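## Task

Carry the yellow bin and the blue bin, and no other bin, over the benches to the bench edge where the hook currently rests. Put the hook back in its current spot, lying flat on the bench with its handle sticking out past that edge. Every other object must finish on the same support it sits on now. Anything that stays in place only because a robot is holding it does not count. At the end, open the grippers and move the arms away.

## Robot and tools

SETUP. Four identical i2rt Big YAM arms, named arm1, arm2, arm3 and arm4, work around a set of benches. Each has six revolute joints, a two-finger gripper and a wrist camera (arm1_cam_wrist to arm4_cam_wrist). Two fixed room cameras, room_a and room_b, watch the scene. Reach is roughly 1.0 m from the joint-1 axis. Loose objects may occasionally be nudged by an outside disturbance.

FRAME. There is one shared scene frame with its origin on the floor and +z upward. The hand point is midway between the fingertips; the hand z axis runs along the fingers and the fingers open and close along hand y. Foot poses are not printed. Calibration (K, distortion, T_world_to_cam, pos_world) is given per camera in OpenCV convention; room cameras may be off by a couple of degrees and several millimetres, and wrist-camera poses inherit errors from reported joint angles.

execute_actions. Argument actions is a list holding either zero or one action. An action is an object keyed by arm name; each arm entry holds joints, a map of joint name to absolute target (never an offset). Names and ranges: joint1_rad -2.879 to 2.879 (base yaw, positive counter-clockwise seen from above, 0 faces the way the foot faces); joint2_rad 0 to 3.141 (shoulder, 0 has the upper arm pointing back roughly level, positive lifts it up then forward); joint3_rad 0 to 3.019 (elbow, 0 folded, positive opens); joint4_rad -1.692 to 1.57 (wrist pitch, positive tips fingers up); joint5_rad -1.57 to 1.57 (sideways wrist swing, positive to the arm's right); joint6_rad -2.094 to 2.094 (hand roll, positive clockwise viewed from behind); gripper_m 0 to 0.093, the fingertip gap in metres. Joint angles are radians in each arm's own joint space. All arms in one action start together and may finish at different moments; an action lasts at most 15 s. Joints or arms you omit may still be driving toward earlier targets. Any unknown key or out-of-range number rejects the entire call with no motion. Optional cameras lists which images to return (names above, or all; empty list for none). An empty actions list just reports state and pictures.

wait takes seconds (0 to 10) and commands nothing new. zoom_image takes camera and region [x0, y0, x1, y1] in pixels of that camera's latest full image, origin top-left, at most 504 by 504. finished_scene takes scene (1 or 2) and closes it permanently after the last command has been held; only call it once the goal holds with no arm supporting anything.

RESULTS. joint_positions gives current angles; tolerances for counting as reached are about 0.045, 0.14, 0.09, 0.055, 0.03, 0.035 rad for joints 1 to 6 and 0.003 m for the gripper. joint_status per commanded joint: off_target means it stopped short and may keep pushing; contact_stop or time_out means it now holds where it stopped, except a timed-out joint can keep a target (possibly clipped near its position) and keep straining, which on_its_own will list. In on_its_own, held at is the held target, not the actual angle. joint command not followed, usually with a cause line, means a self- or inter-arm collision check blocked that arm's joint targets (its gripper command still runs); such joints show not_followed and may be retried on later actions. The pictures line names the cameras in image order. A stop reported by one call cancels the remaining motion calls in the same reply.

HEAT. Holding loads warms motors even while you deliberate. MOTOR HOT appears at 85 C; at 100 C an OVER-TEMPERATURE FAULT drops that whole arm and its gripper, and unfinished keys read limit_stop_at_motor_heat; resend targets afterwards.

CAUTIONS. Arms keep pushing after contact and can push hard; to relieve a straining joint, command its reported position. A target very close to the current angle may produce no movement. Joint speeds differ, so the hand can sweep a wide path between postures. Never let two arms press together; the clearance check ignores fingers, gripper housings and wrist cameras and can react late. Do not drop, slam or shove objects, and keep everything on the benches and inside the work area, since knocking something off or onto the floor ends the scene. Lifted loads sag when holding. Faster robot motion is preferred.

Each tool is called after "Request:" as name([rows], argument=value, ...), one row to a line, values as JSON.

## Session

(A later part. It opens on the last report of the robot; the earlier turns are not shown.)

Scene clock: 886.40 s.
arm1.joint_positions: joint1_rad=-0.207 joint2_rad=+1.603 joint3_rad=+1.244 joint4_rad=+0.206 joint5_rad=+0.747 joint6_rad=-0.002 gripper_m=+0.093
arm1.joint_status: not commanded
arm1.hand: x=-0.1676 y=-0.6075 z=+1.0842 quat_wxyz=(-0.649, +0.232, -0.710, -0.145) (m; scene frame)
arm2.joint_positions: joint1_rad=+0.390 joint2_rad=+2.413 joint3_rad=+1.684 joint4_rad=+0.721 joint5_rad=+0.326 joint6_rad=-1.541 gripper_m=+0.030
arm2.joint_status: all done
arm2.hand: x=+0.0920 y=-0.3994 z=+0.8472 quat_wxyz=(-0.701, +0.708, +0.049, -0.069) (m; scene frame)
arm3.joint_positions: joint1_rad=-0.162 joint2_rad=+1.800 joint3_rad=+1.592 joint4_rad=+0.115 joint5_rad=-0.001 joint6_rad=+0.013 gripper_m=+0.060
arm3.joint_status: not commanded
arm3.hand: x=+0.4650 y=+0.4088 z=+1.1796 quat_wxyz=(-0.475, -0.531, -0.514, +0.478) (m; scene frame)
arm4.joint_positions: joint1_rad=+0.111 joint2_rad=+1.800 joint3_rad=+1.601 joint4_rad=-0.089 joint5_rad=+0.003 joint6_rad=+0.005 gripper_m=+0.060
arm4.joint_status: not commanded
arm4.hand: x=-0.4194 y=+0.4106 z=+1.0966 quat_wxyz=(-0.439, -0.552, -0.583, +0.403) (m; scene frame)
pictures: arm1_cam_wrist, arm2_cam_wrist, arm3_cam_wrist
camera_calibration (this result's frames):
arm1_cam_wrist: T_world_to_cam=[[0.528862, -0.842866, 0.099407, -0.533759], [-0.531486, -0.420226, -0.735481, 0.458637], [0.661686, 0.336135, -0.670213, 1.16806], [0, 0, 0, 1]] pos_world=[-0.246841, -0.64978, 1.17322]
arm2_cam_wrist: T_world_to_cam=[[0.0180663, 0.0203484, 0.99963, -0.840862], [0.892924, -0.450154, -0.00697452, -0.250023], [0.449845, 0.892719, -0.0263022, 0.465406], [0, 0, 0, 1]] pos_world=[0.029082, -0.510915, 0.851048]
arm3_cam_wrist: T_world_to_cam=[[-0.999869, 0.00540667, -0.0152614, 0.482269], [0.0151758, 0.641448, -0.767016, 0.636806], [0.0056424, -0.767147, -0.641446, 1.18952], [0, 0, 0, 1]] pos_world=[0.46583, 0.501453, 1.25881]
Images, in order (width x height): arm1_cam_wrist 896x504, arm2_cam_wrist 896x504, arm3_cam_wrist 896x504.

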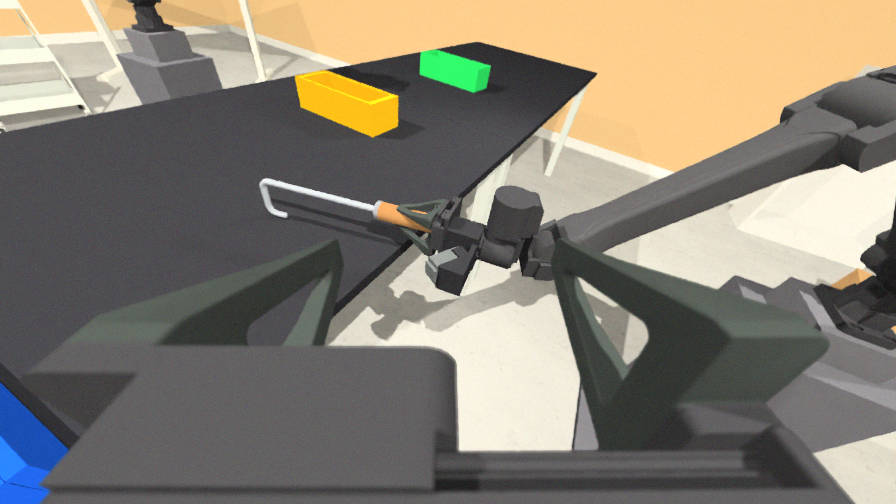

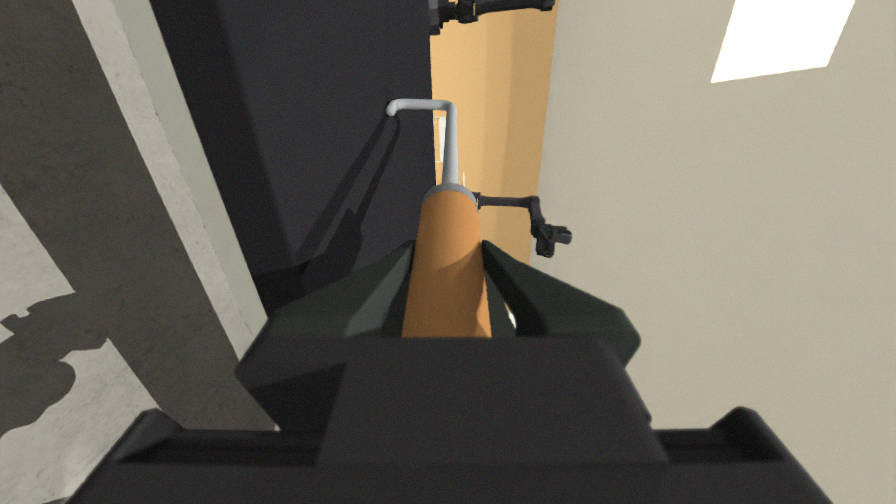

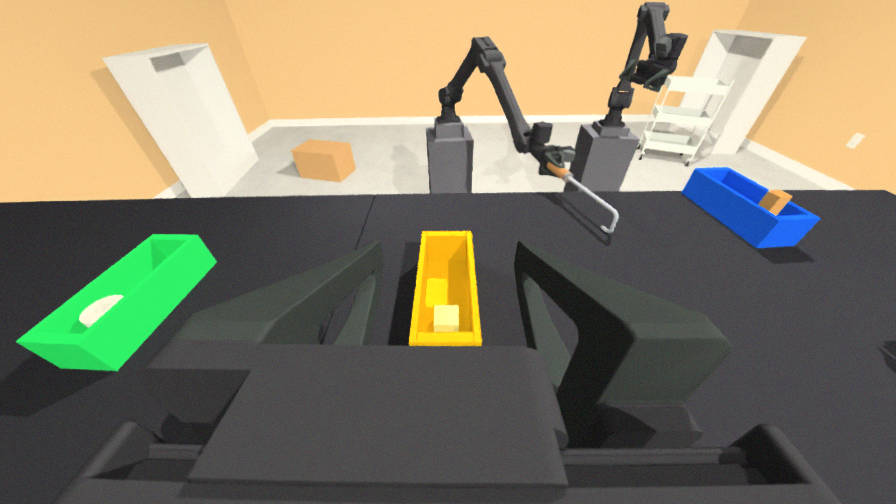

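Request:
execute_actions([
  {"arm2":{"joints":{"joint1_rad":-0.12,"joint2_rad":2.29,"joint3_rad":2.075,"joint4_rad":0.30,"joint5_rad":0.12}}},
], cameras=["arm1_cam_wrist","arm2_cam_wrist","arm3_cam_wrist"])

Scene clock: 904.03 s.
arm1.joint_positions: joint1_rad=-0.207 joint2_rad=+1.603 joint3_rad=+1.244 joint4_rad=+0.206 joint5_rad=+0.747 joint6_rad=-0.002 gripper_m=+0.093
arm1.joint_status: not commanded
arm1.hand: x=-0.1676 y=-0.6075 z=+1.0842 quat_wxyz=(-0.649, +0.232, -0.710, -0.145) (m; scene frame)
arm2.joint_positions: joint1_rad=-0.125 joint2_rad=+2.340 joint3_rad=+2.004 joint4_rad=+0.286 joint5_rad=+0.119 joint6_rad=-1.558 gripper_m=+0.030
arm2.joint_status: all done
arm2.hand: x=+0.4969 y=-0.2544 z=+0.9876 quat_wxyz=(-0.688, +0.723, -0.054, +0.045) (m; scene frame)
arm3.joint_positions: joint1_rad=-0.162 joint2_rad=+1.800 joint3_rad=+1.592 joint4_rad=+0.115 joint5_rad=-0.001 joint6_rad=+0.013 gripper_m=+0.060
arm3.joint_status: not commanded
arm3.hand: x=+0.4650 y=+0.4088 z=+1.1796 quat_wxyz=(-0.475, -0.531, -0.514, +0.478) (m; scene frame)
arm4.joint_positions: joint1_rad=+0.111 joint2_rad=+1.800 joint3_rad=+1.601 joint4_rad=-0.089 joint5_rad=+0.003 joint6_rad=+0.005 gripper_m=+0.060
arm4.joint_status: not commanded
arm4.hand: x=-0.4194 y=+0.4106 z=+1.0966 quat_wxyz=(-0.439, -0.552, -0.583, +0.403) (m; scene frame)
pictures: arm1_cam_wrist, arm2_cam_wrist, arm3_cam_wrist
camera_calibration (this result's frames):
arm1_cam_wrist: T_world_to_cam=[[0.528862, -0.842866, 0.099407, -0.533759], [-0.531486, -0.420226, -0.735481, 0.458637], [0.661686, 0.336135, -0.670213, 1.16806], [0, 0, 0, 1]] pos_world=[-0.246841, -0.64978, 1.17322]
arm2_cam_wrist: T_world_to_cam=[[0.00888264, 0.0591967, 0.998207, -0.975687], [0.715003, -0.698243, 0.0350454, -0.561474], [0.699065, 0.713409, -0.048528, 0.00999966], [0, 0, 0, 1]] pos_world=[0.403132, -0.341421, 0.9941]
arm3_cam_wrist: T_world_to_cam=[[-0.999869, 0.00540667, -0.0152614, 0.482269], [0.0151758, 0.641448, -0.767016, 0.636806], [0.0056424, -0.767147, -0.641446, 1.18952], [0, 0, 0, 1]] pos_world=[0.46583, 0.501453, 1.25881]
Images, in order (width x height): arm1_cam_wrist 896x504, arm2_cam_wrist 896x504, arm3_cam_wrist 896x504.

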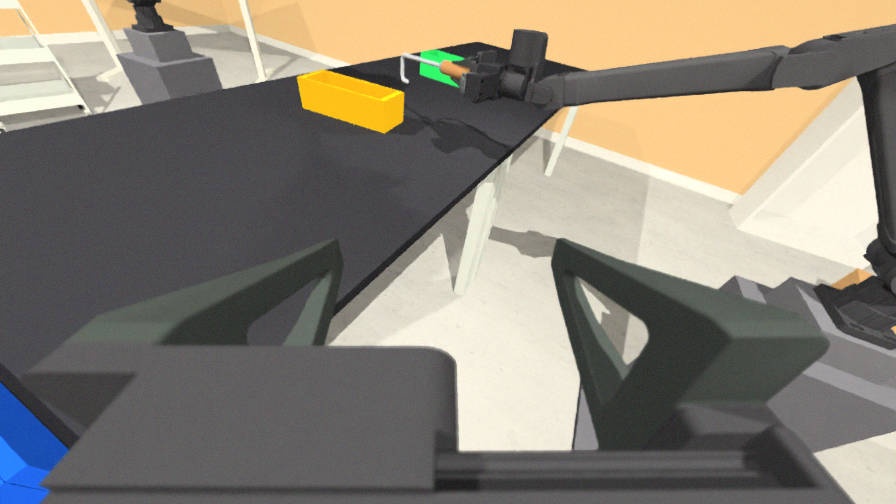

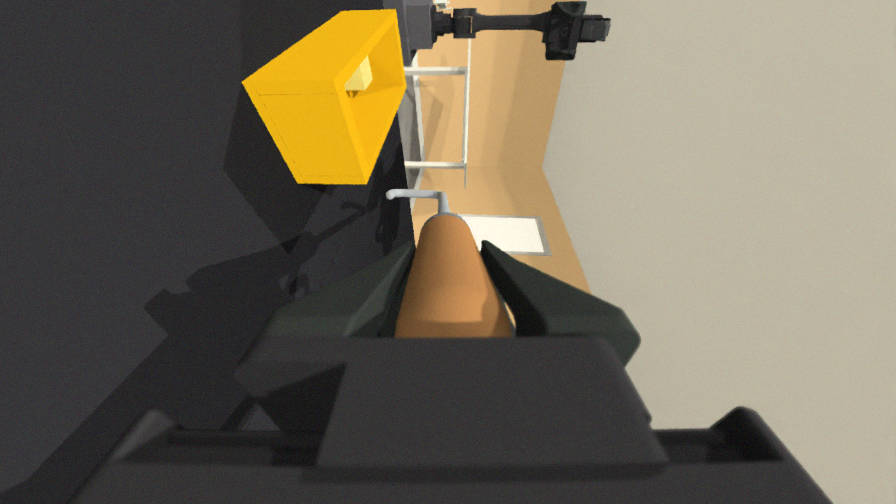

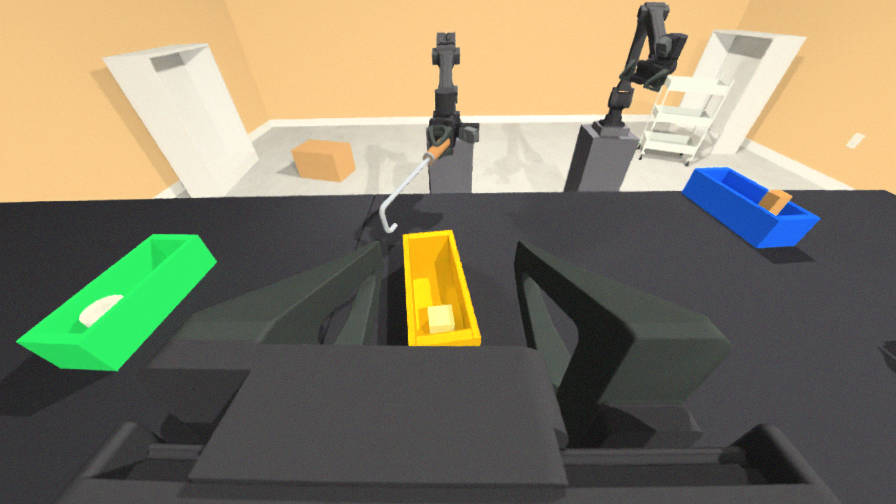

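Request:
execute_actions([
  {"arm2":{"joints":{"joint4_rad":0.38,"joint5_rad":-0.12}}},
], cameras=["arm1_cam_wrist","arm2_cam_wrist","arm3_cam_wrist"])

Scene clock: 918.63 s.
arm1.joint_positions: joint1_rad=-0.207 joint2_rad=+1.603 joint3_rad=+1.244 joint4_rad=+0.206 joint5_rad=+0.747 joint6_rad=-0.002 gripper_m=+0.093
arm1.joint_status: not commanded
arm1.hand: x=-0.1676 y=-0.6075 z=+1.0842 quat_wxyz=(-0.649, +0.232, -0.710, -0.145) (m; scene frame)
arm2.joint_positions: joint1_rad=-0.122 joint2_rad=+2.340 joint3_rad=+2.004 joint4_rad=+0.316 joint5_rad=-0.118 joint6_rad=-1.558 gripper_m=+0.030
arm2.joint_status: joint4_rad time_out (moved +0.030 of +0.094); the others done
arm2.on_its_own: joint4_rad reads +0.316 and still pushes toward +0.380 since a time_out
arm2.hand: x=+0.4534 y=-0.2533 z=+0.9950 quat_wxyz=(-0.699, +0.714, +0.030, -0.041) (m; scene frame)
arm3.joint_positions: joint1_rad=-0.162 joint2_rad=+1.800 joint3_rad=+1.592 joint4_rad=+0.115 joint5_rad=-0.001 joint6_rad=+0.013 gripper_m=+0.060
arm3.joint_status: not commanded
arm3.hand: x=+0.4650 y=+0.4088 z=+1.1796 quat_wxyz=(-0.475, -0.531, -0.514, +0.478) (m; scene frame)
arm4.joint_positions: joint1_rad=+0.111 joint2_rad=+1.800 joint3_rad=+1.601 joint4_rad=-0.089 joint5_rad=+0.003 joint6_rad=+0.005 gripper_m=+0.060
arm4.joint_status: not commanded
arm4.hand: x=-0.4194 y=+0.4106 z=+1.0966 quat_wxyz=(-0.439, -0.552, -0.583, +0.403) (m; scene frame)
pictures: arm1_cam_wrist, arm2_cam_wrist, arm3_cam_wrist
camera_calibration (this result's frames):
arm1_cam_wrist: T_world_to_cam=[[0.528862, -0.842866, 0.099407, -0.533759], [-0.531486, -0.420226, -0.735481, 0.458637], [0.661686, 0.336135, -0.670213, 1.16806], [0, 0, 0, 1]] pos_world=[-0.246841, -0.64978, 1.17322]
arm2_cam_wrist: T_world_to_cam=[[0.00591019, 0.0304543, 0.999519, -0.989982], [0.860614, -0.509151, 0.0104245, -0.523506], [0.509224, 0.860138, -0.0292186, 0.143965], [0, 0, 0, 1]] pos_world=[0.383077, -0.360224, 0.999169]
arm3_cam_wrist: T_world_to_cam=[[-0.999869, 0.00540667, -0.0152614, 0.482269], [0.0151758, 0.641448, -0.767016, 0.636806], [0.0056424, -0.767147, -0.641446, 1.18952], [0, 0, 0, 1]] pos_world=[0.46583, 0.501453, 1.25881]
Images, in order (width x height): arm1_cam_wrist 896x504, arm2_cam_wrist 896x504, arm3_cam_wrist 896x504.

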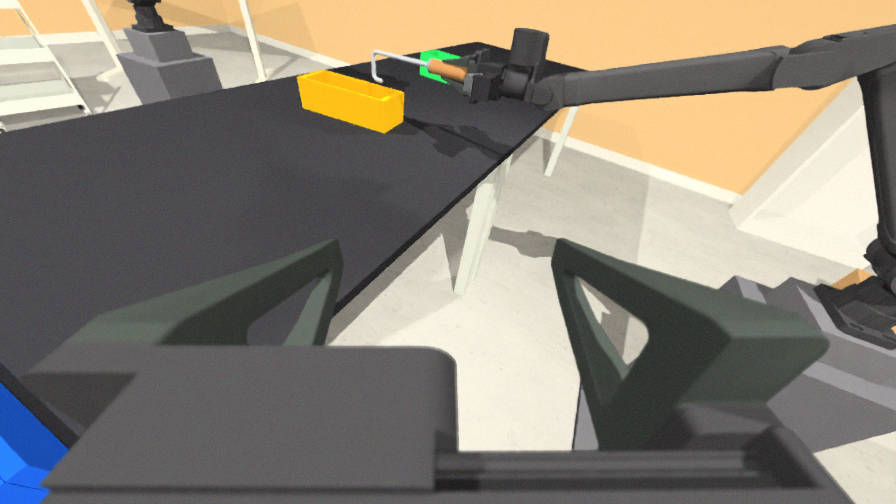

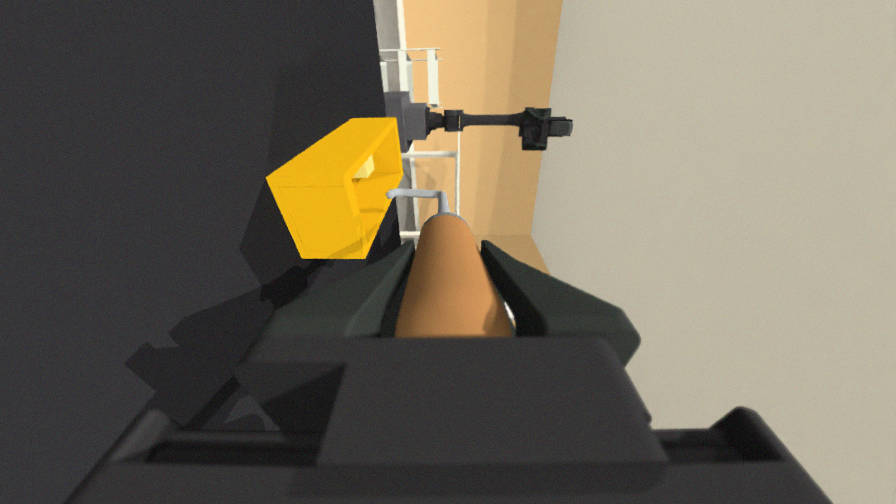

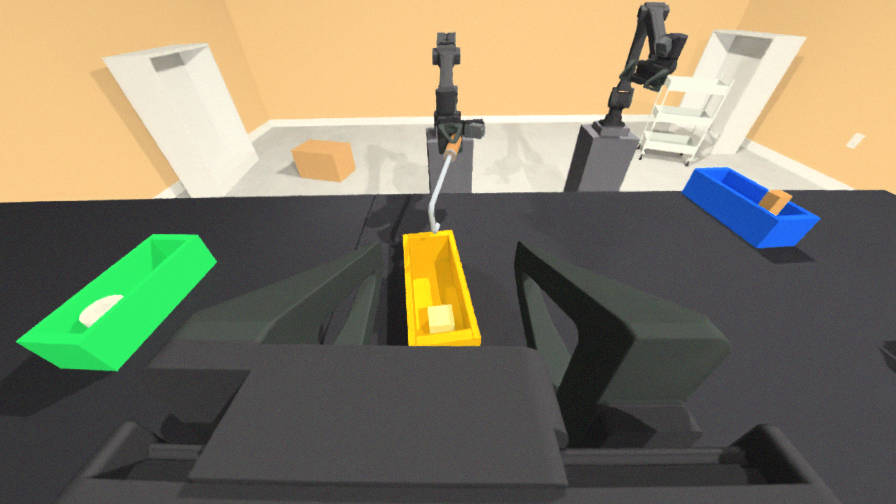

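Request:
zoom_image(camera="arm1_cam_wrist", region=[280, 30, 500, 150])

Region (280, 30, 500, 150) of arm1_cam_wrist's 896x504 image, scaled by 2.291, with more detail than that image has; it fills the top 275 rows of this view, and the rest is white.

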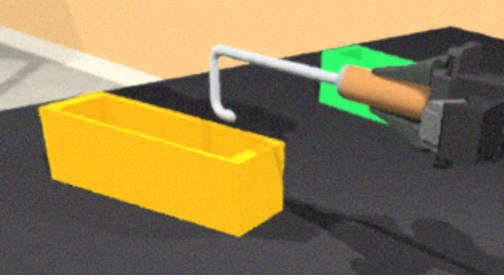

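Request:
execute_actions([
  {"arm2":{"joints":{"joint4_rad":0.15}}},
], cameras=["arm1_cam_wrist","arm3_cam_wrist"])

Request:
zoom_image(camera="arm1_cam_wrist", region=[280, 30, 500, 150])

Scene clock: 934.17 s.
arm1.joint_positions: joint1_rad=-0.207 joint2_rad=+1.603 joint3_rad=+1.244 joint4_rad=+0.206 joint5_rad=+0.747 joint6_rad=-0.002 gripper_m=+0.093
arm1.joint_status: not commanded
arm1.hand: x=-0.1676 y=-0.6075 z=+1.0842 quat_wxyz=(-0.649, +0.232, -0.710, -0.145) (m; scene frame)
arm2.joint_positions: joint1_rad=-0.121 joint2_rad=+2.340 joint3_rad=+2.004 joint4_rad=+0.138 joint5_rad=-0.119 joint6_rad=-1.561 gripper_m=+0.030
arm2.joint_status: all done
arm2.hand: x=+0.4527 y=-0.2581 z=+0.9521 quat_wxyz=(-0.633, +0.773, +0.026, -0.045) (m; scene frame)
arm3.joint_positions: joint1_rad=-0.162 joint2_rad=+1.800 joint3_rad=+1.592 joint4_rad=+0.115 joint5_rad=-0.001 joint6_rad=+0.013 gripper_m=+0.060
arm3.joint_status: not commanded
arm3.hand: x=+0.4650 y=+0.4088 z=+1.1796 quat_wxyz=(-0.475, -0.531, -0.514, +0.478) (m; scene frame)
arm4.joint_positions: joint1_rad=+0.111 joint2_rad=+1.800 joint3_rad=+1.601 joint4_rad=-0.089 joint5_rad=+0.003 joint6_rad=+0.005 gripper_m=+0.060
arm4.joint_status: not commanded
arm4.hand: x=-0.4194 y=+0.4106 z=+1.0966 quat_wxyz=(-0.439, -0.552, -0.583, +0.403) (m; scene frame)
pictures: arm1_cam_wrist, arm3_cam_wrist
camera_calibration (this result's frames):
arm1_cam_wrist: T_world_to_cam=[[0.528862, -0.842866, 0.099407, -0.533759], [-0.531486, -0.420226, -0.735481, 0.458637], [0.661686, 0.336135, -0.670213, 1.16806], [0, 0, 0, 1]] pos_world=[-0.246841, -0.64978, 1.17322]
arm3_cam_wrist: T_world_to_cam=[[-0.999869, 0.00540667, -0.0152614, 0.482269], [0.0151758, 0.641448, -0.767016, 0.636806], [0.0056424, -0.767147, -0.641446, 1.18952], [0, 0, 0, 1]] pos_world=[0.46583, 0.501453, 1.25881]
Images, in order (width x height): arm1_cam_wrist 896x504, arm3_cam_wrist 896x504.

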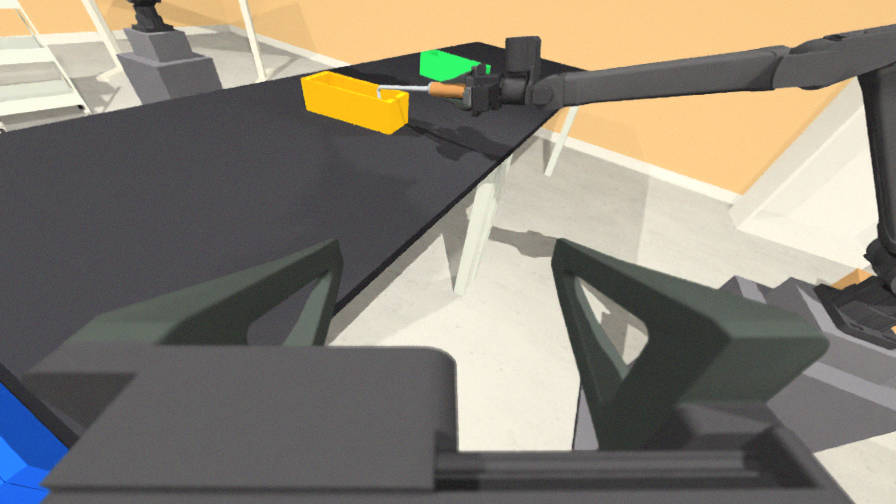

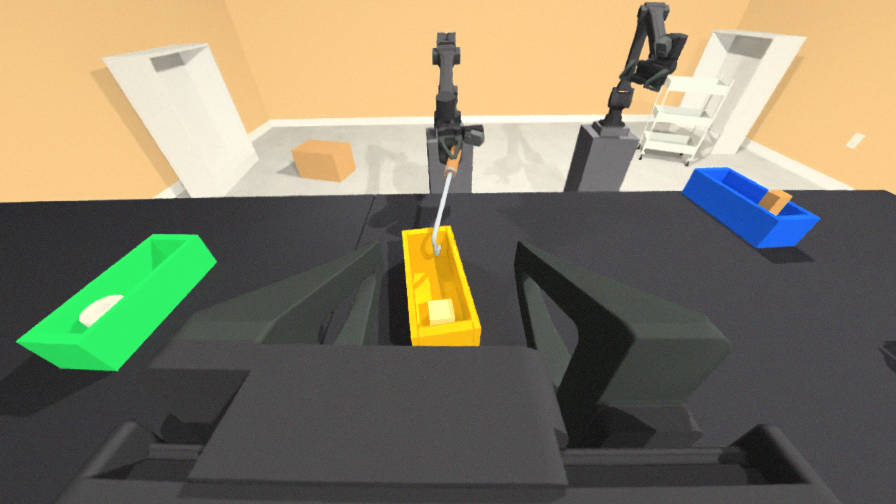

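Region (280, 30, 500, 150) of arm1_cam_wrist's 896x504 image, scaled by 2.291, with more detail than that image has; it fills the top 275 rows of this view, and the rest is white.

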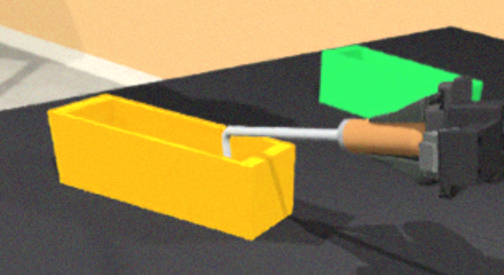

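Request:
execute_actions([
  {"arm2":{"joints":{"joint2_rad":2.12,"joint3_rad":1.75}}},
], cameras=["arm1_cam_wrist","arm3_cam_wrist"])

Scene clock: 940.53 s.
arm1.joint_positions: joint1_rad=-0.207 joint2_rad=+1.603 joint3_rad=+1.244 joint4_rad=+0.206 joint5_rad=+0.747 joint6_rad=-0.002 gripper_m=+0.093
arm1.joint_status: not commanded
arm1.hand: x=-0.1676 y=-0.6075 z=+1.0842 quat_wxyz=(-0.649, +0.232, -0.710, -0.145) (m; scene frame)
arm2.joint_positions: joint1_rad=-0.121 joint2_rad=+2.163 joint3_rad=+1.728 joint4_rad=+0.138 joint5_rad=-0.119 joint6_rad=-1.561 gripper_m=+0.030
arm2.joint_status: all done
arm2.hand: x=+0.4515 y=-0.3227 z=+0.9445 quat_wxyz=(-0.594, +0.803, +0.024, -0.047) (m; scene frame)
arm3.joint_positions: joint1_rad=-0.162 joint2_rad=+1.800 joint3_rad=+1.592 joint4_rad=+0.115 joint5_rad=-0.001 joint6_rad=+0.013 gripper_m=+0.060
arm3.joint_status: not commanded
arm3.hand: x=+0.4650 y=+0.4088 z=+1.1796 quat_wxyz=(-0.475, -0.531, -0.514, +0.478) (m; scene frame)
arm4.joint_positions: joint1_rad=+0.111 joint2_rad=+1.800 joint3_rad=+1.601 joint4_rad=-0.089 joint5_rad=+0.003 joint6_rad=+0.005 gripper_m=+0.060
arm4.joint_status: not commanded
arm4.hand: x=-0.4194 y=+0.4106 z=+1.0966 quat_wxyz=(-0.439, -0.552, -0.583, +0.403) (m; scene frame)
pictures: arm1_cam_wrist, arm3_cam_wrist
camera_calibration (this result's frames):
arm1_cam_wrist: T_world_to_cam=[[0.528862, -0.842866, 0.099407, -0.533759], [-0.531486, -0.420226, -0.735481, 0.458637], [0.661686, 0.336135, -0.670213, 1.16806], [0, 0, 0, 1]] pos_world=[-0.246841, -0.64978, 1.17322]
arm3_cam_wrist: T_world_to_cam=[[-0.999869, 0.00540667, -0.0152614, 0.482269], [0.0151758, 0.641448, -0.767016, 0.636806], [0.0056424, -0.767147, -0.641446, 1.18952], [0, 0, 0, 1]] pos_world=[0.46583, 0.501453, 1.25881]
Images, in order (width x height): arm1_cam_wrist 896x504, arm3_cam_wrist 896x504.

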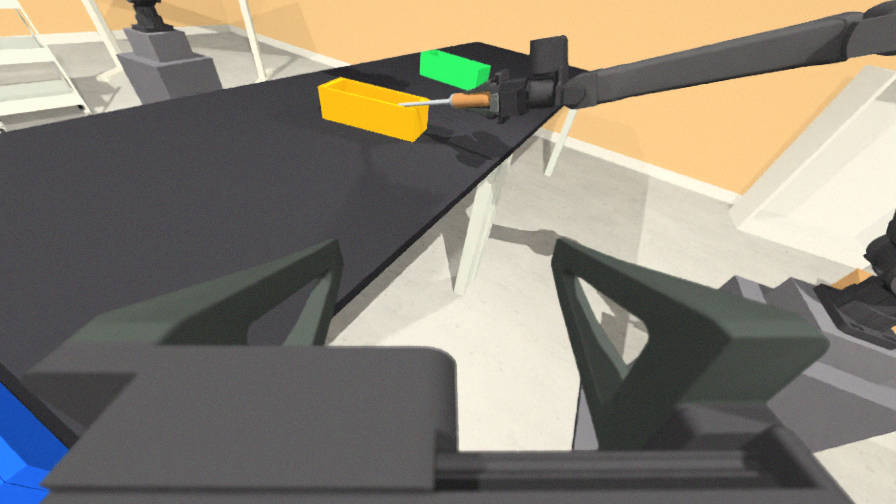

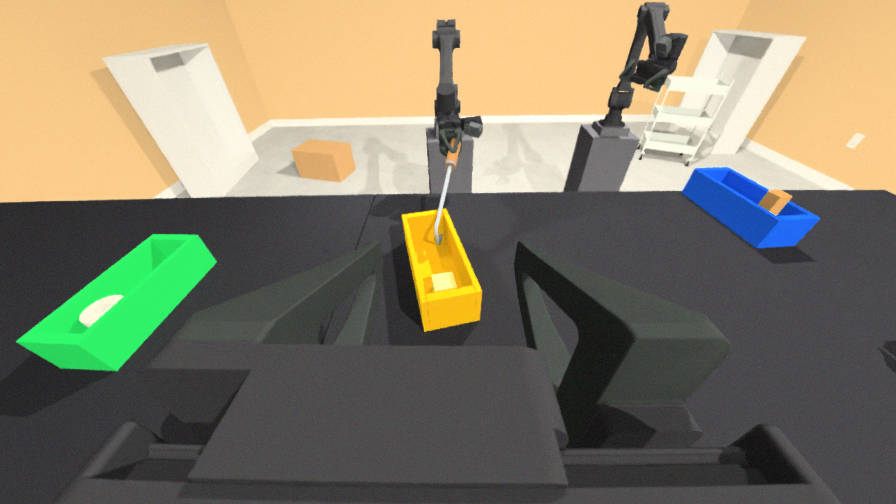

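Request:
execute_actions([
  {"arm2":{"joints":{"joint2_rad":1.93,"joint3_rad":1.54,"joint5_rad":-0.01}}},
], cameras=["arm1_cam_wrist","arm3_cam_wrist"])

Scene clock: 949.20 s.
arm1.joint_positions: joint1_rad=-0.207 joint2_rad=+1.603 joint3_rad=+1.244 joint4_rad=+0.206 joint5_rad=+0.747 joint6_rad=-0.002 gripper_m=+0.093
arm1.joint_status: not commanded
arm1.hand: x=-0.1676 y=-0.6075 z=+1.0842 quat_wxyz=(-0.649, +0.232, -0.710, -0.145) (m; scene frame)
arm2.joint_positions: joint1_rad=-0.119 joint2_rad=+1.985 joint3_rad=+1.522 joint4_rad=+0.136 joint5_rad=-0.012 joint6_rad=-1.561 gripper_m=+0.030
arm2.joint_status: all done
arm2.hand: x=+0.4674 y=-0.3818 z=+0.9708 quat_wxyz=(-0.583, +0.813, -0.007, -0.004) (m; scene frame)
arm3.joint_positions: joint1_rad=-0.162 joint2_rad=+1.800 joint3_rad=+1.592 joint4_rad=+0.115 joint5_rad=-0.001 joint6_rad=+0.013 gripper_m=+0.060
arm3.joint_status: not commanded
arm3.hand: x=+0.4650 y=+0.4088 z=+1.1796 quat_wxyz=(-0.475, -0.531, -0.514, +0.478) (m; scene frame)
arm4.joint_positions: joint1_rad=+0.111 joint2_rad=+1.800 joint3_rad=+1.601 joint4_rad=-0.089 joint5_rad=+0.003 joint6_rad=+0.005 gripper_m=+0.060
arm4.joint_status: not commanded
arm4.hand: x=-0.4194 y=+0.4106 z=+1.0966 quat_wxyz=(-0.439, -0.552, -0.583, +0.403) (m; scene frame)
pictures: arm1_cam_wrist, arm3_cam_wrist
camera_calibration (this result's frames):
arm1_cam_wrist: T_world_to_cam=[[0.528862, -0.842866, 0.099407, -0.533759], [-0.531486, -0.420226, -0.735481, 0.458637], [0.661686, 0.336135, -0.670213, 1.16806], [0, 0, 0, 1]] pos_world=[-0.246841, -0.64978, 1.17322]
arm3_cam_wrist: T_world_to_cam=[[-0.999869, 0.00540667, -0.0152614, 0.482269], [0.0151758, 0.641448, -0.767016, 0.636806], [0.0056424, -0.767147, -0.641446, 1.18952], [0, 0, 0, 1]] pos_world=[0.46583, 0.501453, 1.25881]
Images, in order (width x height): arm1_cam_wrist 896x504, arm3_cam_wrist 896x504.

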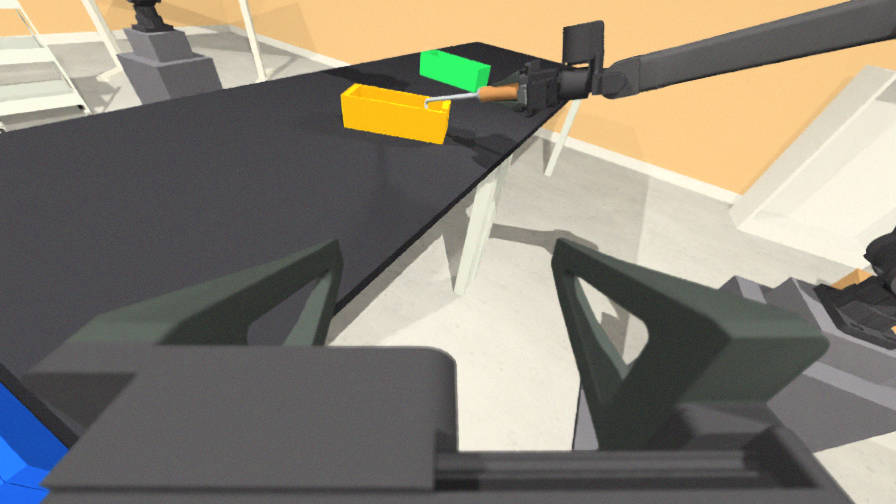

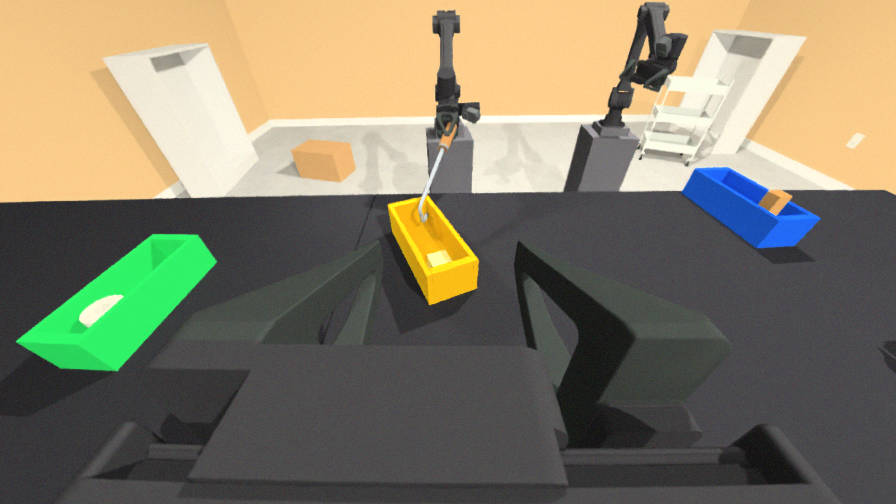

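Request:
execute_actions([
  {"arm2":{"joints":{"joint2_rad":1.75,"joint3_rad":1.325,"joint5_rad":-0.30}}},
], cameras=["arm1_cam_wrist","arm3_cam_wrist","arm2_cam_wrist"])

Scene clock: 956.63 s.
arm1.joint_positions: joint1_rad=-0.207 joint2_rad=+1.603 joint3_rad=+1.244 joint4_rad=+0.206 joint5_rad=+0.747 joint6_rad=-0.002 gripper_m=+0.093
arm1.joint_status: not commanded
arm1.hand: x=-0.1676 y=-0.6075 z=+1.0842 quat_wxyz=(-0.649, +0.232, -0.710, -0.145) (m; scene frame)
arm2.joint_positions: joint1_rad=-0.121 joint2_rad=+1.796 joint3_rad=+1.306 joint4_rad=+0.135 joint5_rad=-0.296 joint6_rad=-1.561 gripper_m=+0.030
arm2.joint_status: all done
arm2.hand: x=+0.4196 y=-0.4588 z=+0.9924 quat_wxyz=(-0.565, +0.813, +0.073, -0.120) (m; scene frame)
arm3.joint_positions: joint1_rad=-0.162 joint2_rad=+1.800 joint3_rad=+1.592 joint4_rad=+0.115 joint5_rad=-0.001 joint6_rad=+0.013 gripper_m=+0.060
arm3.joint_status: not commanded
arm3.hand: x=+0.4650 y=+0.4088 z=+1.1796 quat_wxyz=(-0.475, -0.531, -0.514, +0.478) (m; scene frame)
arm4.joint_positions: joint1_rad=+0.111 joint2_rad=+1.800 joint3_rad=+1.601 joint4_rad=-0.089 joint5_rad=+0.003 joint6_rad=+0.005 gripper_m=+0.060
arm4.joint_status: not commanded
arm4.hand: x=-0.4194 y=+0.4106 z=+1.0966 quat_wxyz=(-0.439, -0.552, -0.583, +0.403) (m; scene frame)
pictures: arm1_cam_wrist, arm2_cam_wrist, arm3_cam_wrist
camera_calibration (this result's frames):
arm1_cam_wrist: T_world_to_cam=[[0.528862, -0.842866, 0.099407, -0.533759], [-0.531486, -0.420226, -0.735481, 0.458637], [0.661686, 0.336135, -0.670213, 1.16806], [0, 0, 0, 1]] pos_world=[-0.246841, -0.64978, 1.17322]
arm2_cam_wrist: T_world_to_cam=[[0.00661312, 0.357174, 0.934015, -0.766275], [0.938042, -0.325828, 0.117957, -0.654088], [0.346459, 0.875365, -0.337199, 0.718824], [0, 0, 0, 1]] pos_world=[0.369586, -0.56866, 1.03525]
arm3_cam_wrist: T_world_to_cam=[[-0.999869, 0.00540667, -0.0152614, 0.482269], [0.0151758, 0.641448, -0.767016, 0.636806], [0.0056424, -0.767147, -0.641446, 1.18952], [0, 0, 0, 1]] pos_world=[0.46583, 0.501453, 1.25881]
Images, in order (width x height): arm1_cam_wrist 896x504, arm2_cam_wrist 896x504, arm3_cam_wrist 896x504.

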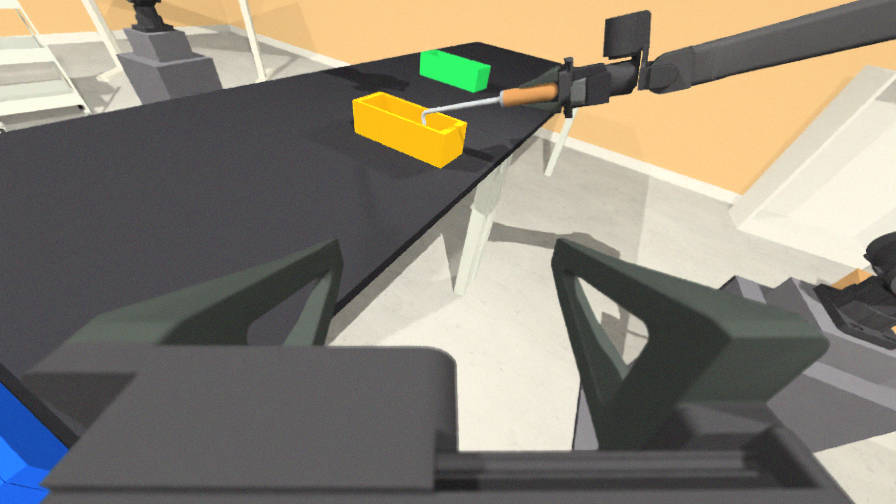

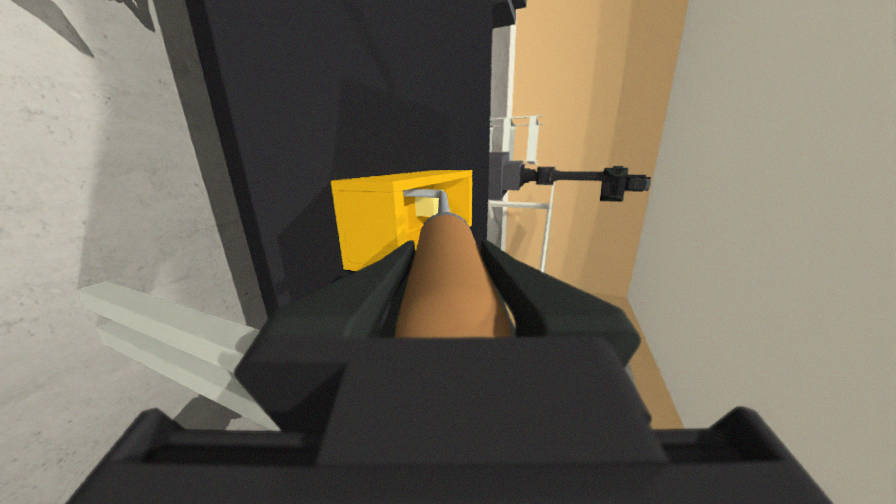

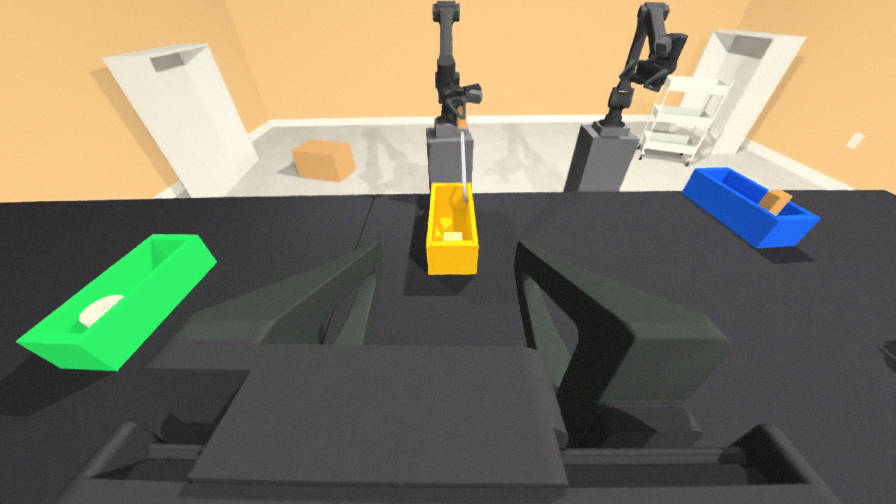

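Request:
zoom_image(camera="arm1_cam_wrist", region=[340, 70, 560, 220])

Region (340, 70, 560, 220) of arm1_cam_wrist's 896x504 image, scaled by 2.291, with more detail than that image has; it fills the top 344 rows of this view, and the rest is white.

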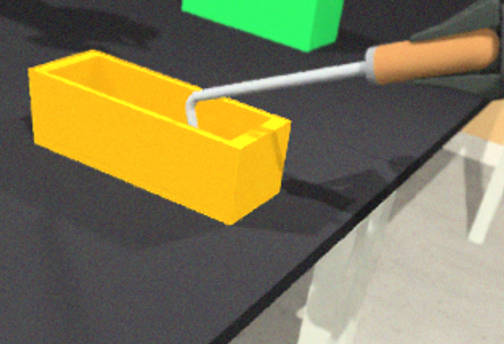

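Request:
execute_actions([
  {"arm2":{"joints":{"joint2_rad":1.58,"joint3_rad":1.118,"joint5_rad":-0.36}}},
], cameras=["arm1_cam_wrist","arm3_cam_wrist"])

Request:
zoom_image(camera="arm1_cam_wrist", region=[360, 70, 580, 220])

Scene clock: 969.50 s.
arm1.joint_positions: joint1_rad=-0.207 joint2_rad=+1.603 joint3_rad=+1.244 joint4_rad=+0.206 joint5_rad=+0.747 joint6_rad=-0.002 gripper_m=+0.093
arm1.joint_status: not commanded
arm1.hand: x=-0.1676 y=-0.6075 z=+1.0842 quat_wxyz=(-0.649, +0.232, -0.710, -0.145) (m; scene frame)
arm2.joint_positions: joint1_rad=-0.121 joint2_rad=+1.624 joint3_rad=+1.099 joint4_rad=+0.135 joint5_rad=-0.357 joint6_rad=-1.562 gripper_m=+0.030
arm2.joint_status: all done
arm2.hand: x=+0.4084 y=-0.5342 z=+0.9953 quat_wxyz=(-0.549, +0.819, +0.087, -0.146) (m; scene frame)
arm3.joint_positions: joint1_rad=-0.162 joint2_rad=+1.800 joint3_rad=+1.592 joint4_rad=+0.115 joint5_rad=-0.001 joint6_rad=+0.013 gripper_m=+0.060
arm3.joint_status: not commanded
arm3.hand: x=+0.4650 y=+0.4088 z=+1.1796 quat_wxyz=(-0.475, -0.531, -0.514, +0.478) (m; scene frame)
arm4.joint_positions: joint1_rad=+0.111 joint2_rad=+1.800 joint3_rad=+1.601 joint4_rad=-0.089 joint5_rad=+0.003 joint6_rad=+0.005 gripper_m=+0.060
arm4.joint_status: not commanded
arm4.hand: x=-0.4194 y=+0.4106 z=+1.0966 quat_wxyz=(-0.439, -0.552, -0.583, +0.403) (m; scene frame)
pictures: arm1_cam_wrist, arm3_cam_wrist
camera_calibration (this result's frames):
arm1_cam_wrist: T_world_to_cam=[[0.528862, -0.842866, 0.099407, -0.533759], [-0.531486, -0.420226, -0.735481, 0.458637], [0.661686, 0.336135, -0.670213, 1.16806], [0, 0, 0, 1]] pos_world=[-0.246841, -0.64978, 1.17322]
arm3_cam_wrist: T_world_to_cam=[[-0.999869, 0.00540667, -0.0152614, 0.482269], [0.0151758, 0.641448, -0.767016, 0.636806], [0.0056424, -0.767147, -0.641446, 1.18952], [0, 0, 0, 1]] pos_world=[0.46583, 0.501453, 1.25881]
Images, in order (width x height): arm1_cam_wrist 896x504, arm3_cam_wrist 896x504.

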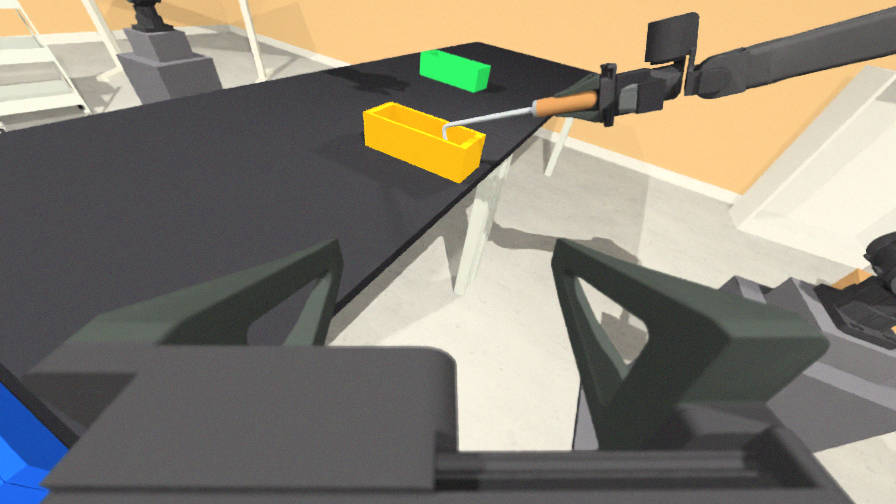

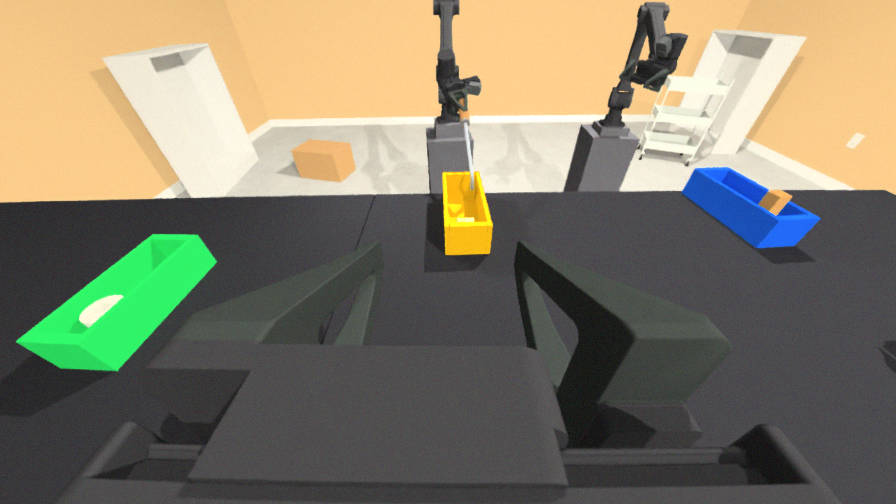

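Region (360, 70, 580, 220) of arm1_cam_wrist's 896x504 image, scaled by 2.291, with more detail than that image has; it fills the top 344 rows of this view, and the rest is white.

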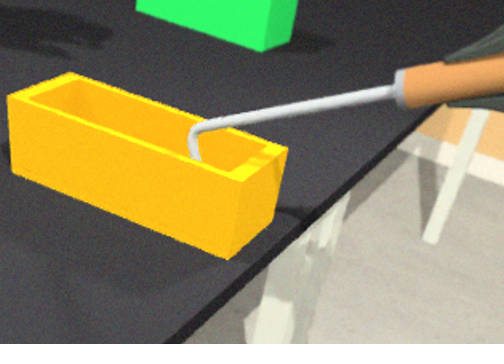

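Request:
zoom_image(camera="arm1_cam_wrist", region=[430, 130, 530, 210])

Region (430, 130, 530, 210) of arm1_cam_wrist's 896x504 image, scaled by 5.040, with more detail than that image has; it fills the top 403 rows of this view, and the rest is white.

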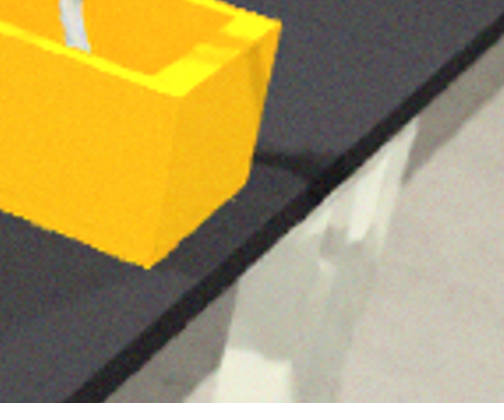

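Request:
execute_actions([
  {"arm2":{"joints":{"joint2_rad":1.545,"joint3_rad":1.075,"joint5_rad":-0.375}}},
], cameras=["arm1_cam_wrist"])

Request:
zoom_image(camera="arm1_cam_wrist", region=[430, 110, 550, 210])

Scene clock: 979.03 s.
arm1.joint_positions: joint1_rad=-0.207 joint2_rad=+1.603 joint3_rad=+1.244 joint4_rad=+0.206 joint5_rad=+0.747 joint6_rad=-0.002 gripper_m=+0.093
arm1.joint_status: not commanded
arm1.hand: x=-0.1676 y=-0.6075 z=+1.0842 quat_wxyz=(-0.649, +0.232, -0.710, -0.145) (m; scene frame)
arm2.joint_positions: joint1_rad=-0.121 joint2_rad=+1.603 joint3_rad=+1.058 joint4_rad=+0.135 joint5_rad=-0.369 joint6_rad=-1.562 gripper_m=+0.030
arm2.joint_status: all done
arm2.hand: x=+0.4062 y=-0.5486 z=+0.9861 quat_wxyz=(-0.540, +0.823, +0.089, -0.152) (m; scene frame)
arm3.joint_positions: joint1_rad=-0.162 joint2_rad=+1.800 joint3_rad=+1.592 joint4_rad=+0.115 joint5_rad=-0.001 joint6_rad=+0.013 gripper_m=+0.060
arm3.joint_status: not commanded
arm3.hand: x=+0.4650 y=+0.4088 z=+1.1796 quat_wxyz=(-0.475, -0.531, -0.514, +0.478) (m; scene frame)
arm4.joint_positions: joint1_rad=+0.111 joint2_rad=+1.800 joint3_rad=+1.601 joint4_rad=-0.089 joint5_rad=+0.003 joint6_rad=+0.005 gripper_m=+0.060
arm4.joint_status: not commanded
arm4.hand: x=-0.4194 y=+0.4106 z=+1.0966 quat_wxyz=(-0.439, -0.552, -0.583, +0.403) (m; scene frame)
pictures: arm1_cam_wrist
camera_calibration (this result's frames):
arm1_cam_wrist: T_world_to_cam=[[0.528862, -0.842866, 0.099407, -0.533759], [-0.531486, -0.420226, -0.735481, 0.458637], [0.661686, 0.336135, -0.670213, 1.16806], [0, 0, 0, 1]] pos_world=[-0.246841, -0.64978, 1.17322]
Images, in order (width x height): arm1_cam_wrist 896x504.

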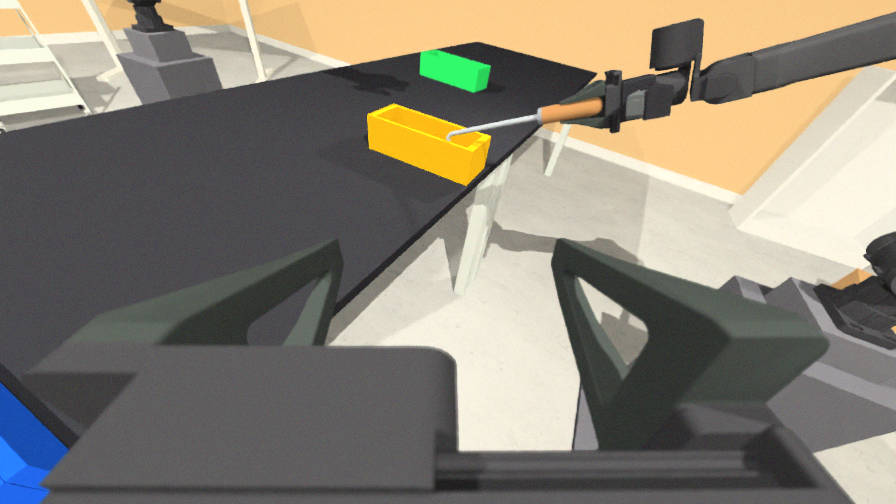

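Region (430, 110, 550, 210) of arm1_cam_wrist's 896x504 image, scaled by 4.200, with more detail than that image has.

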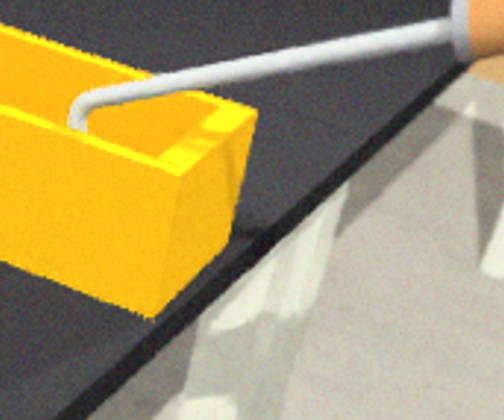

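Request:
execute_actions([
  {"arm2":{"joints":{"joint3_rad":1.30,"joint5_rad":-0.33}}},
], cameras=["arm1_cam_wrist"])

Scene clock: 996.17 s.
arm1.joint_positions: joint1_rad=-0.207 joint2_rad=+1.603 joint3_rad=+1.244 joint4_rad=+0.206 joint5_rad=+0.747 joint6_rad=-0.002 gripper_m=+0.093
arm1.joint_status: not commanded
arm1.hand: x=-0.1676 y=-0.6075 z=+1.0842 quat_wxyz=(-0.649, +0.232, -0.710, -0.145) (m; scene frame)
arm2.joint_positions: joint1_rad=-0.121 joint2_rad=+1.580 joint3_rad=+1.236 joint4_rad=+0.126 joint5_rad=-0.328 joint6_rad=-1.562 gripper_m=+0.030
arm2.joint_status: all done
arm2.hand: x=+0.4138 y=-0.5078 z=+1.0993 quat_wxyz=(-0.618, +0.771, +0.091, -0.126) (m; scene frame)
arm3.joint_positions: joint1_rad=-0.162 joint2_rad=+1.800 joint3_rad=+1.592 joint4_rad=+0.115 joint5_rad=-0.001 joint6_rad=+0.013 gripper_m=+0.060
arm3.joint_status: not commanded
arm3.hand: x=+0.4650 y=+0.4088 z=+1.1796 quat_wxyz=(-0.475, -0.531, -0.514, +0.478) (m; scene frame)
arm4.joint_positions: joint1_rad=+0.111 joint2_rad=+1.800 joint3_rad=+1.601 joint4_rad=-0.089 joint5_rad=+0.003 joint6_rad=+0.005 gripper_m=+0.060
arm4.joint_status: not commanded
arm4.hand: x=-0.4194 y=+0.4106 z=+1.0966 quat_wxyz=(-0.439, -0.552, -0.583, +0.403) (m; scene frame)
pictures: arm1_cam_wrist
camera_calibration (this result's frames):
arm1_cam_wrist: T_world_to_cam=[[0.528862, -0.842866, 0.099407, -0.533759], [-0.531486, -0.420226, -0.735481, 0.458637], [0.661686, 0.336135, -0.670213, 1.16806], [0, 0, 0, 1]] pos_world=[-0.246841, -0.64978, 1.17322]
Images, in order (width x height): arm1_cam_wrist 896x504.

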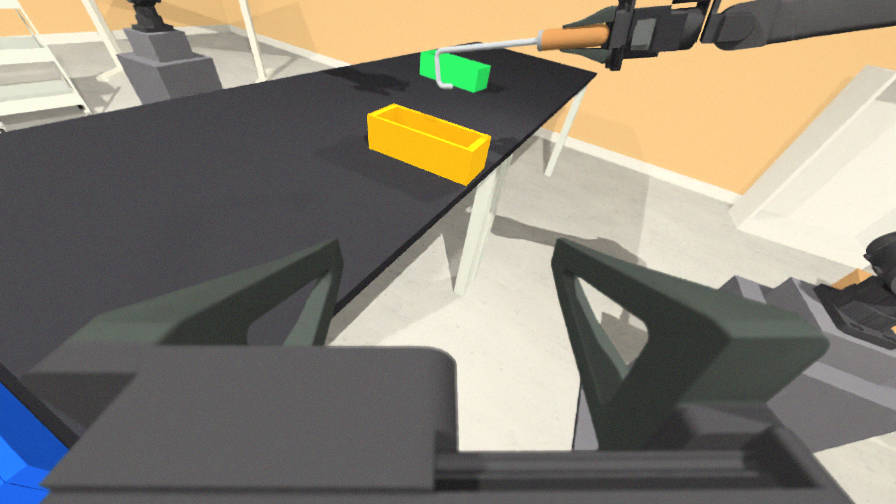

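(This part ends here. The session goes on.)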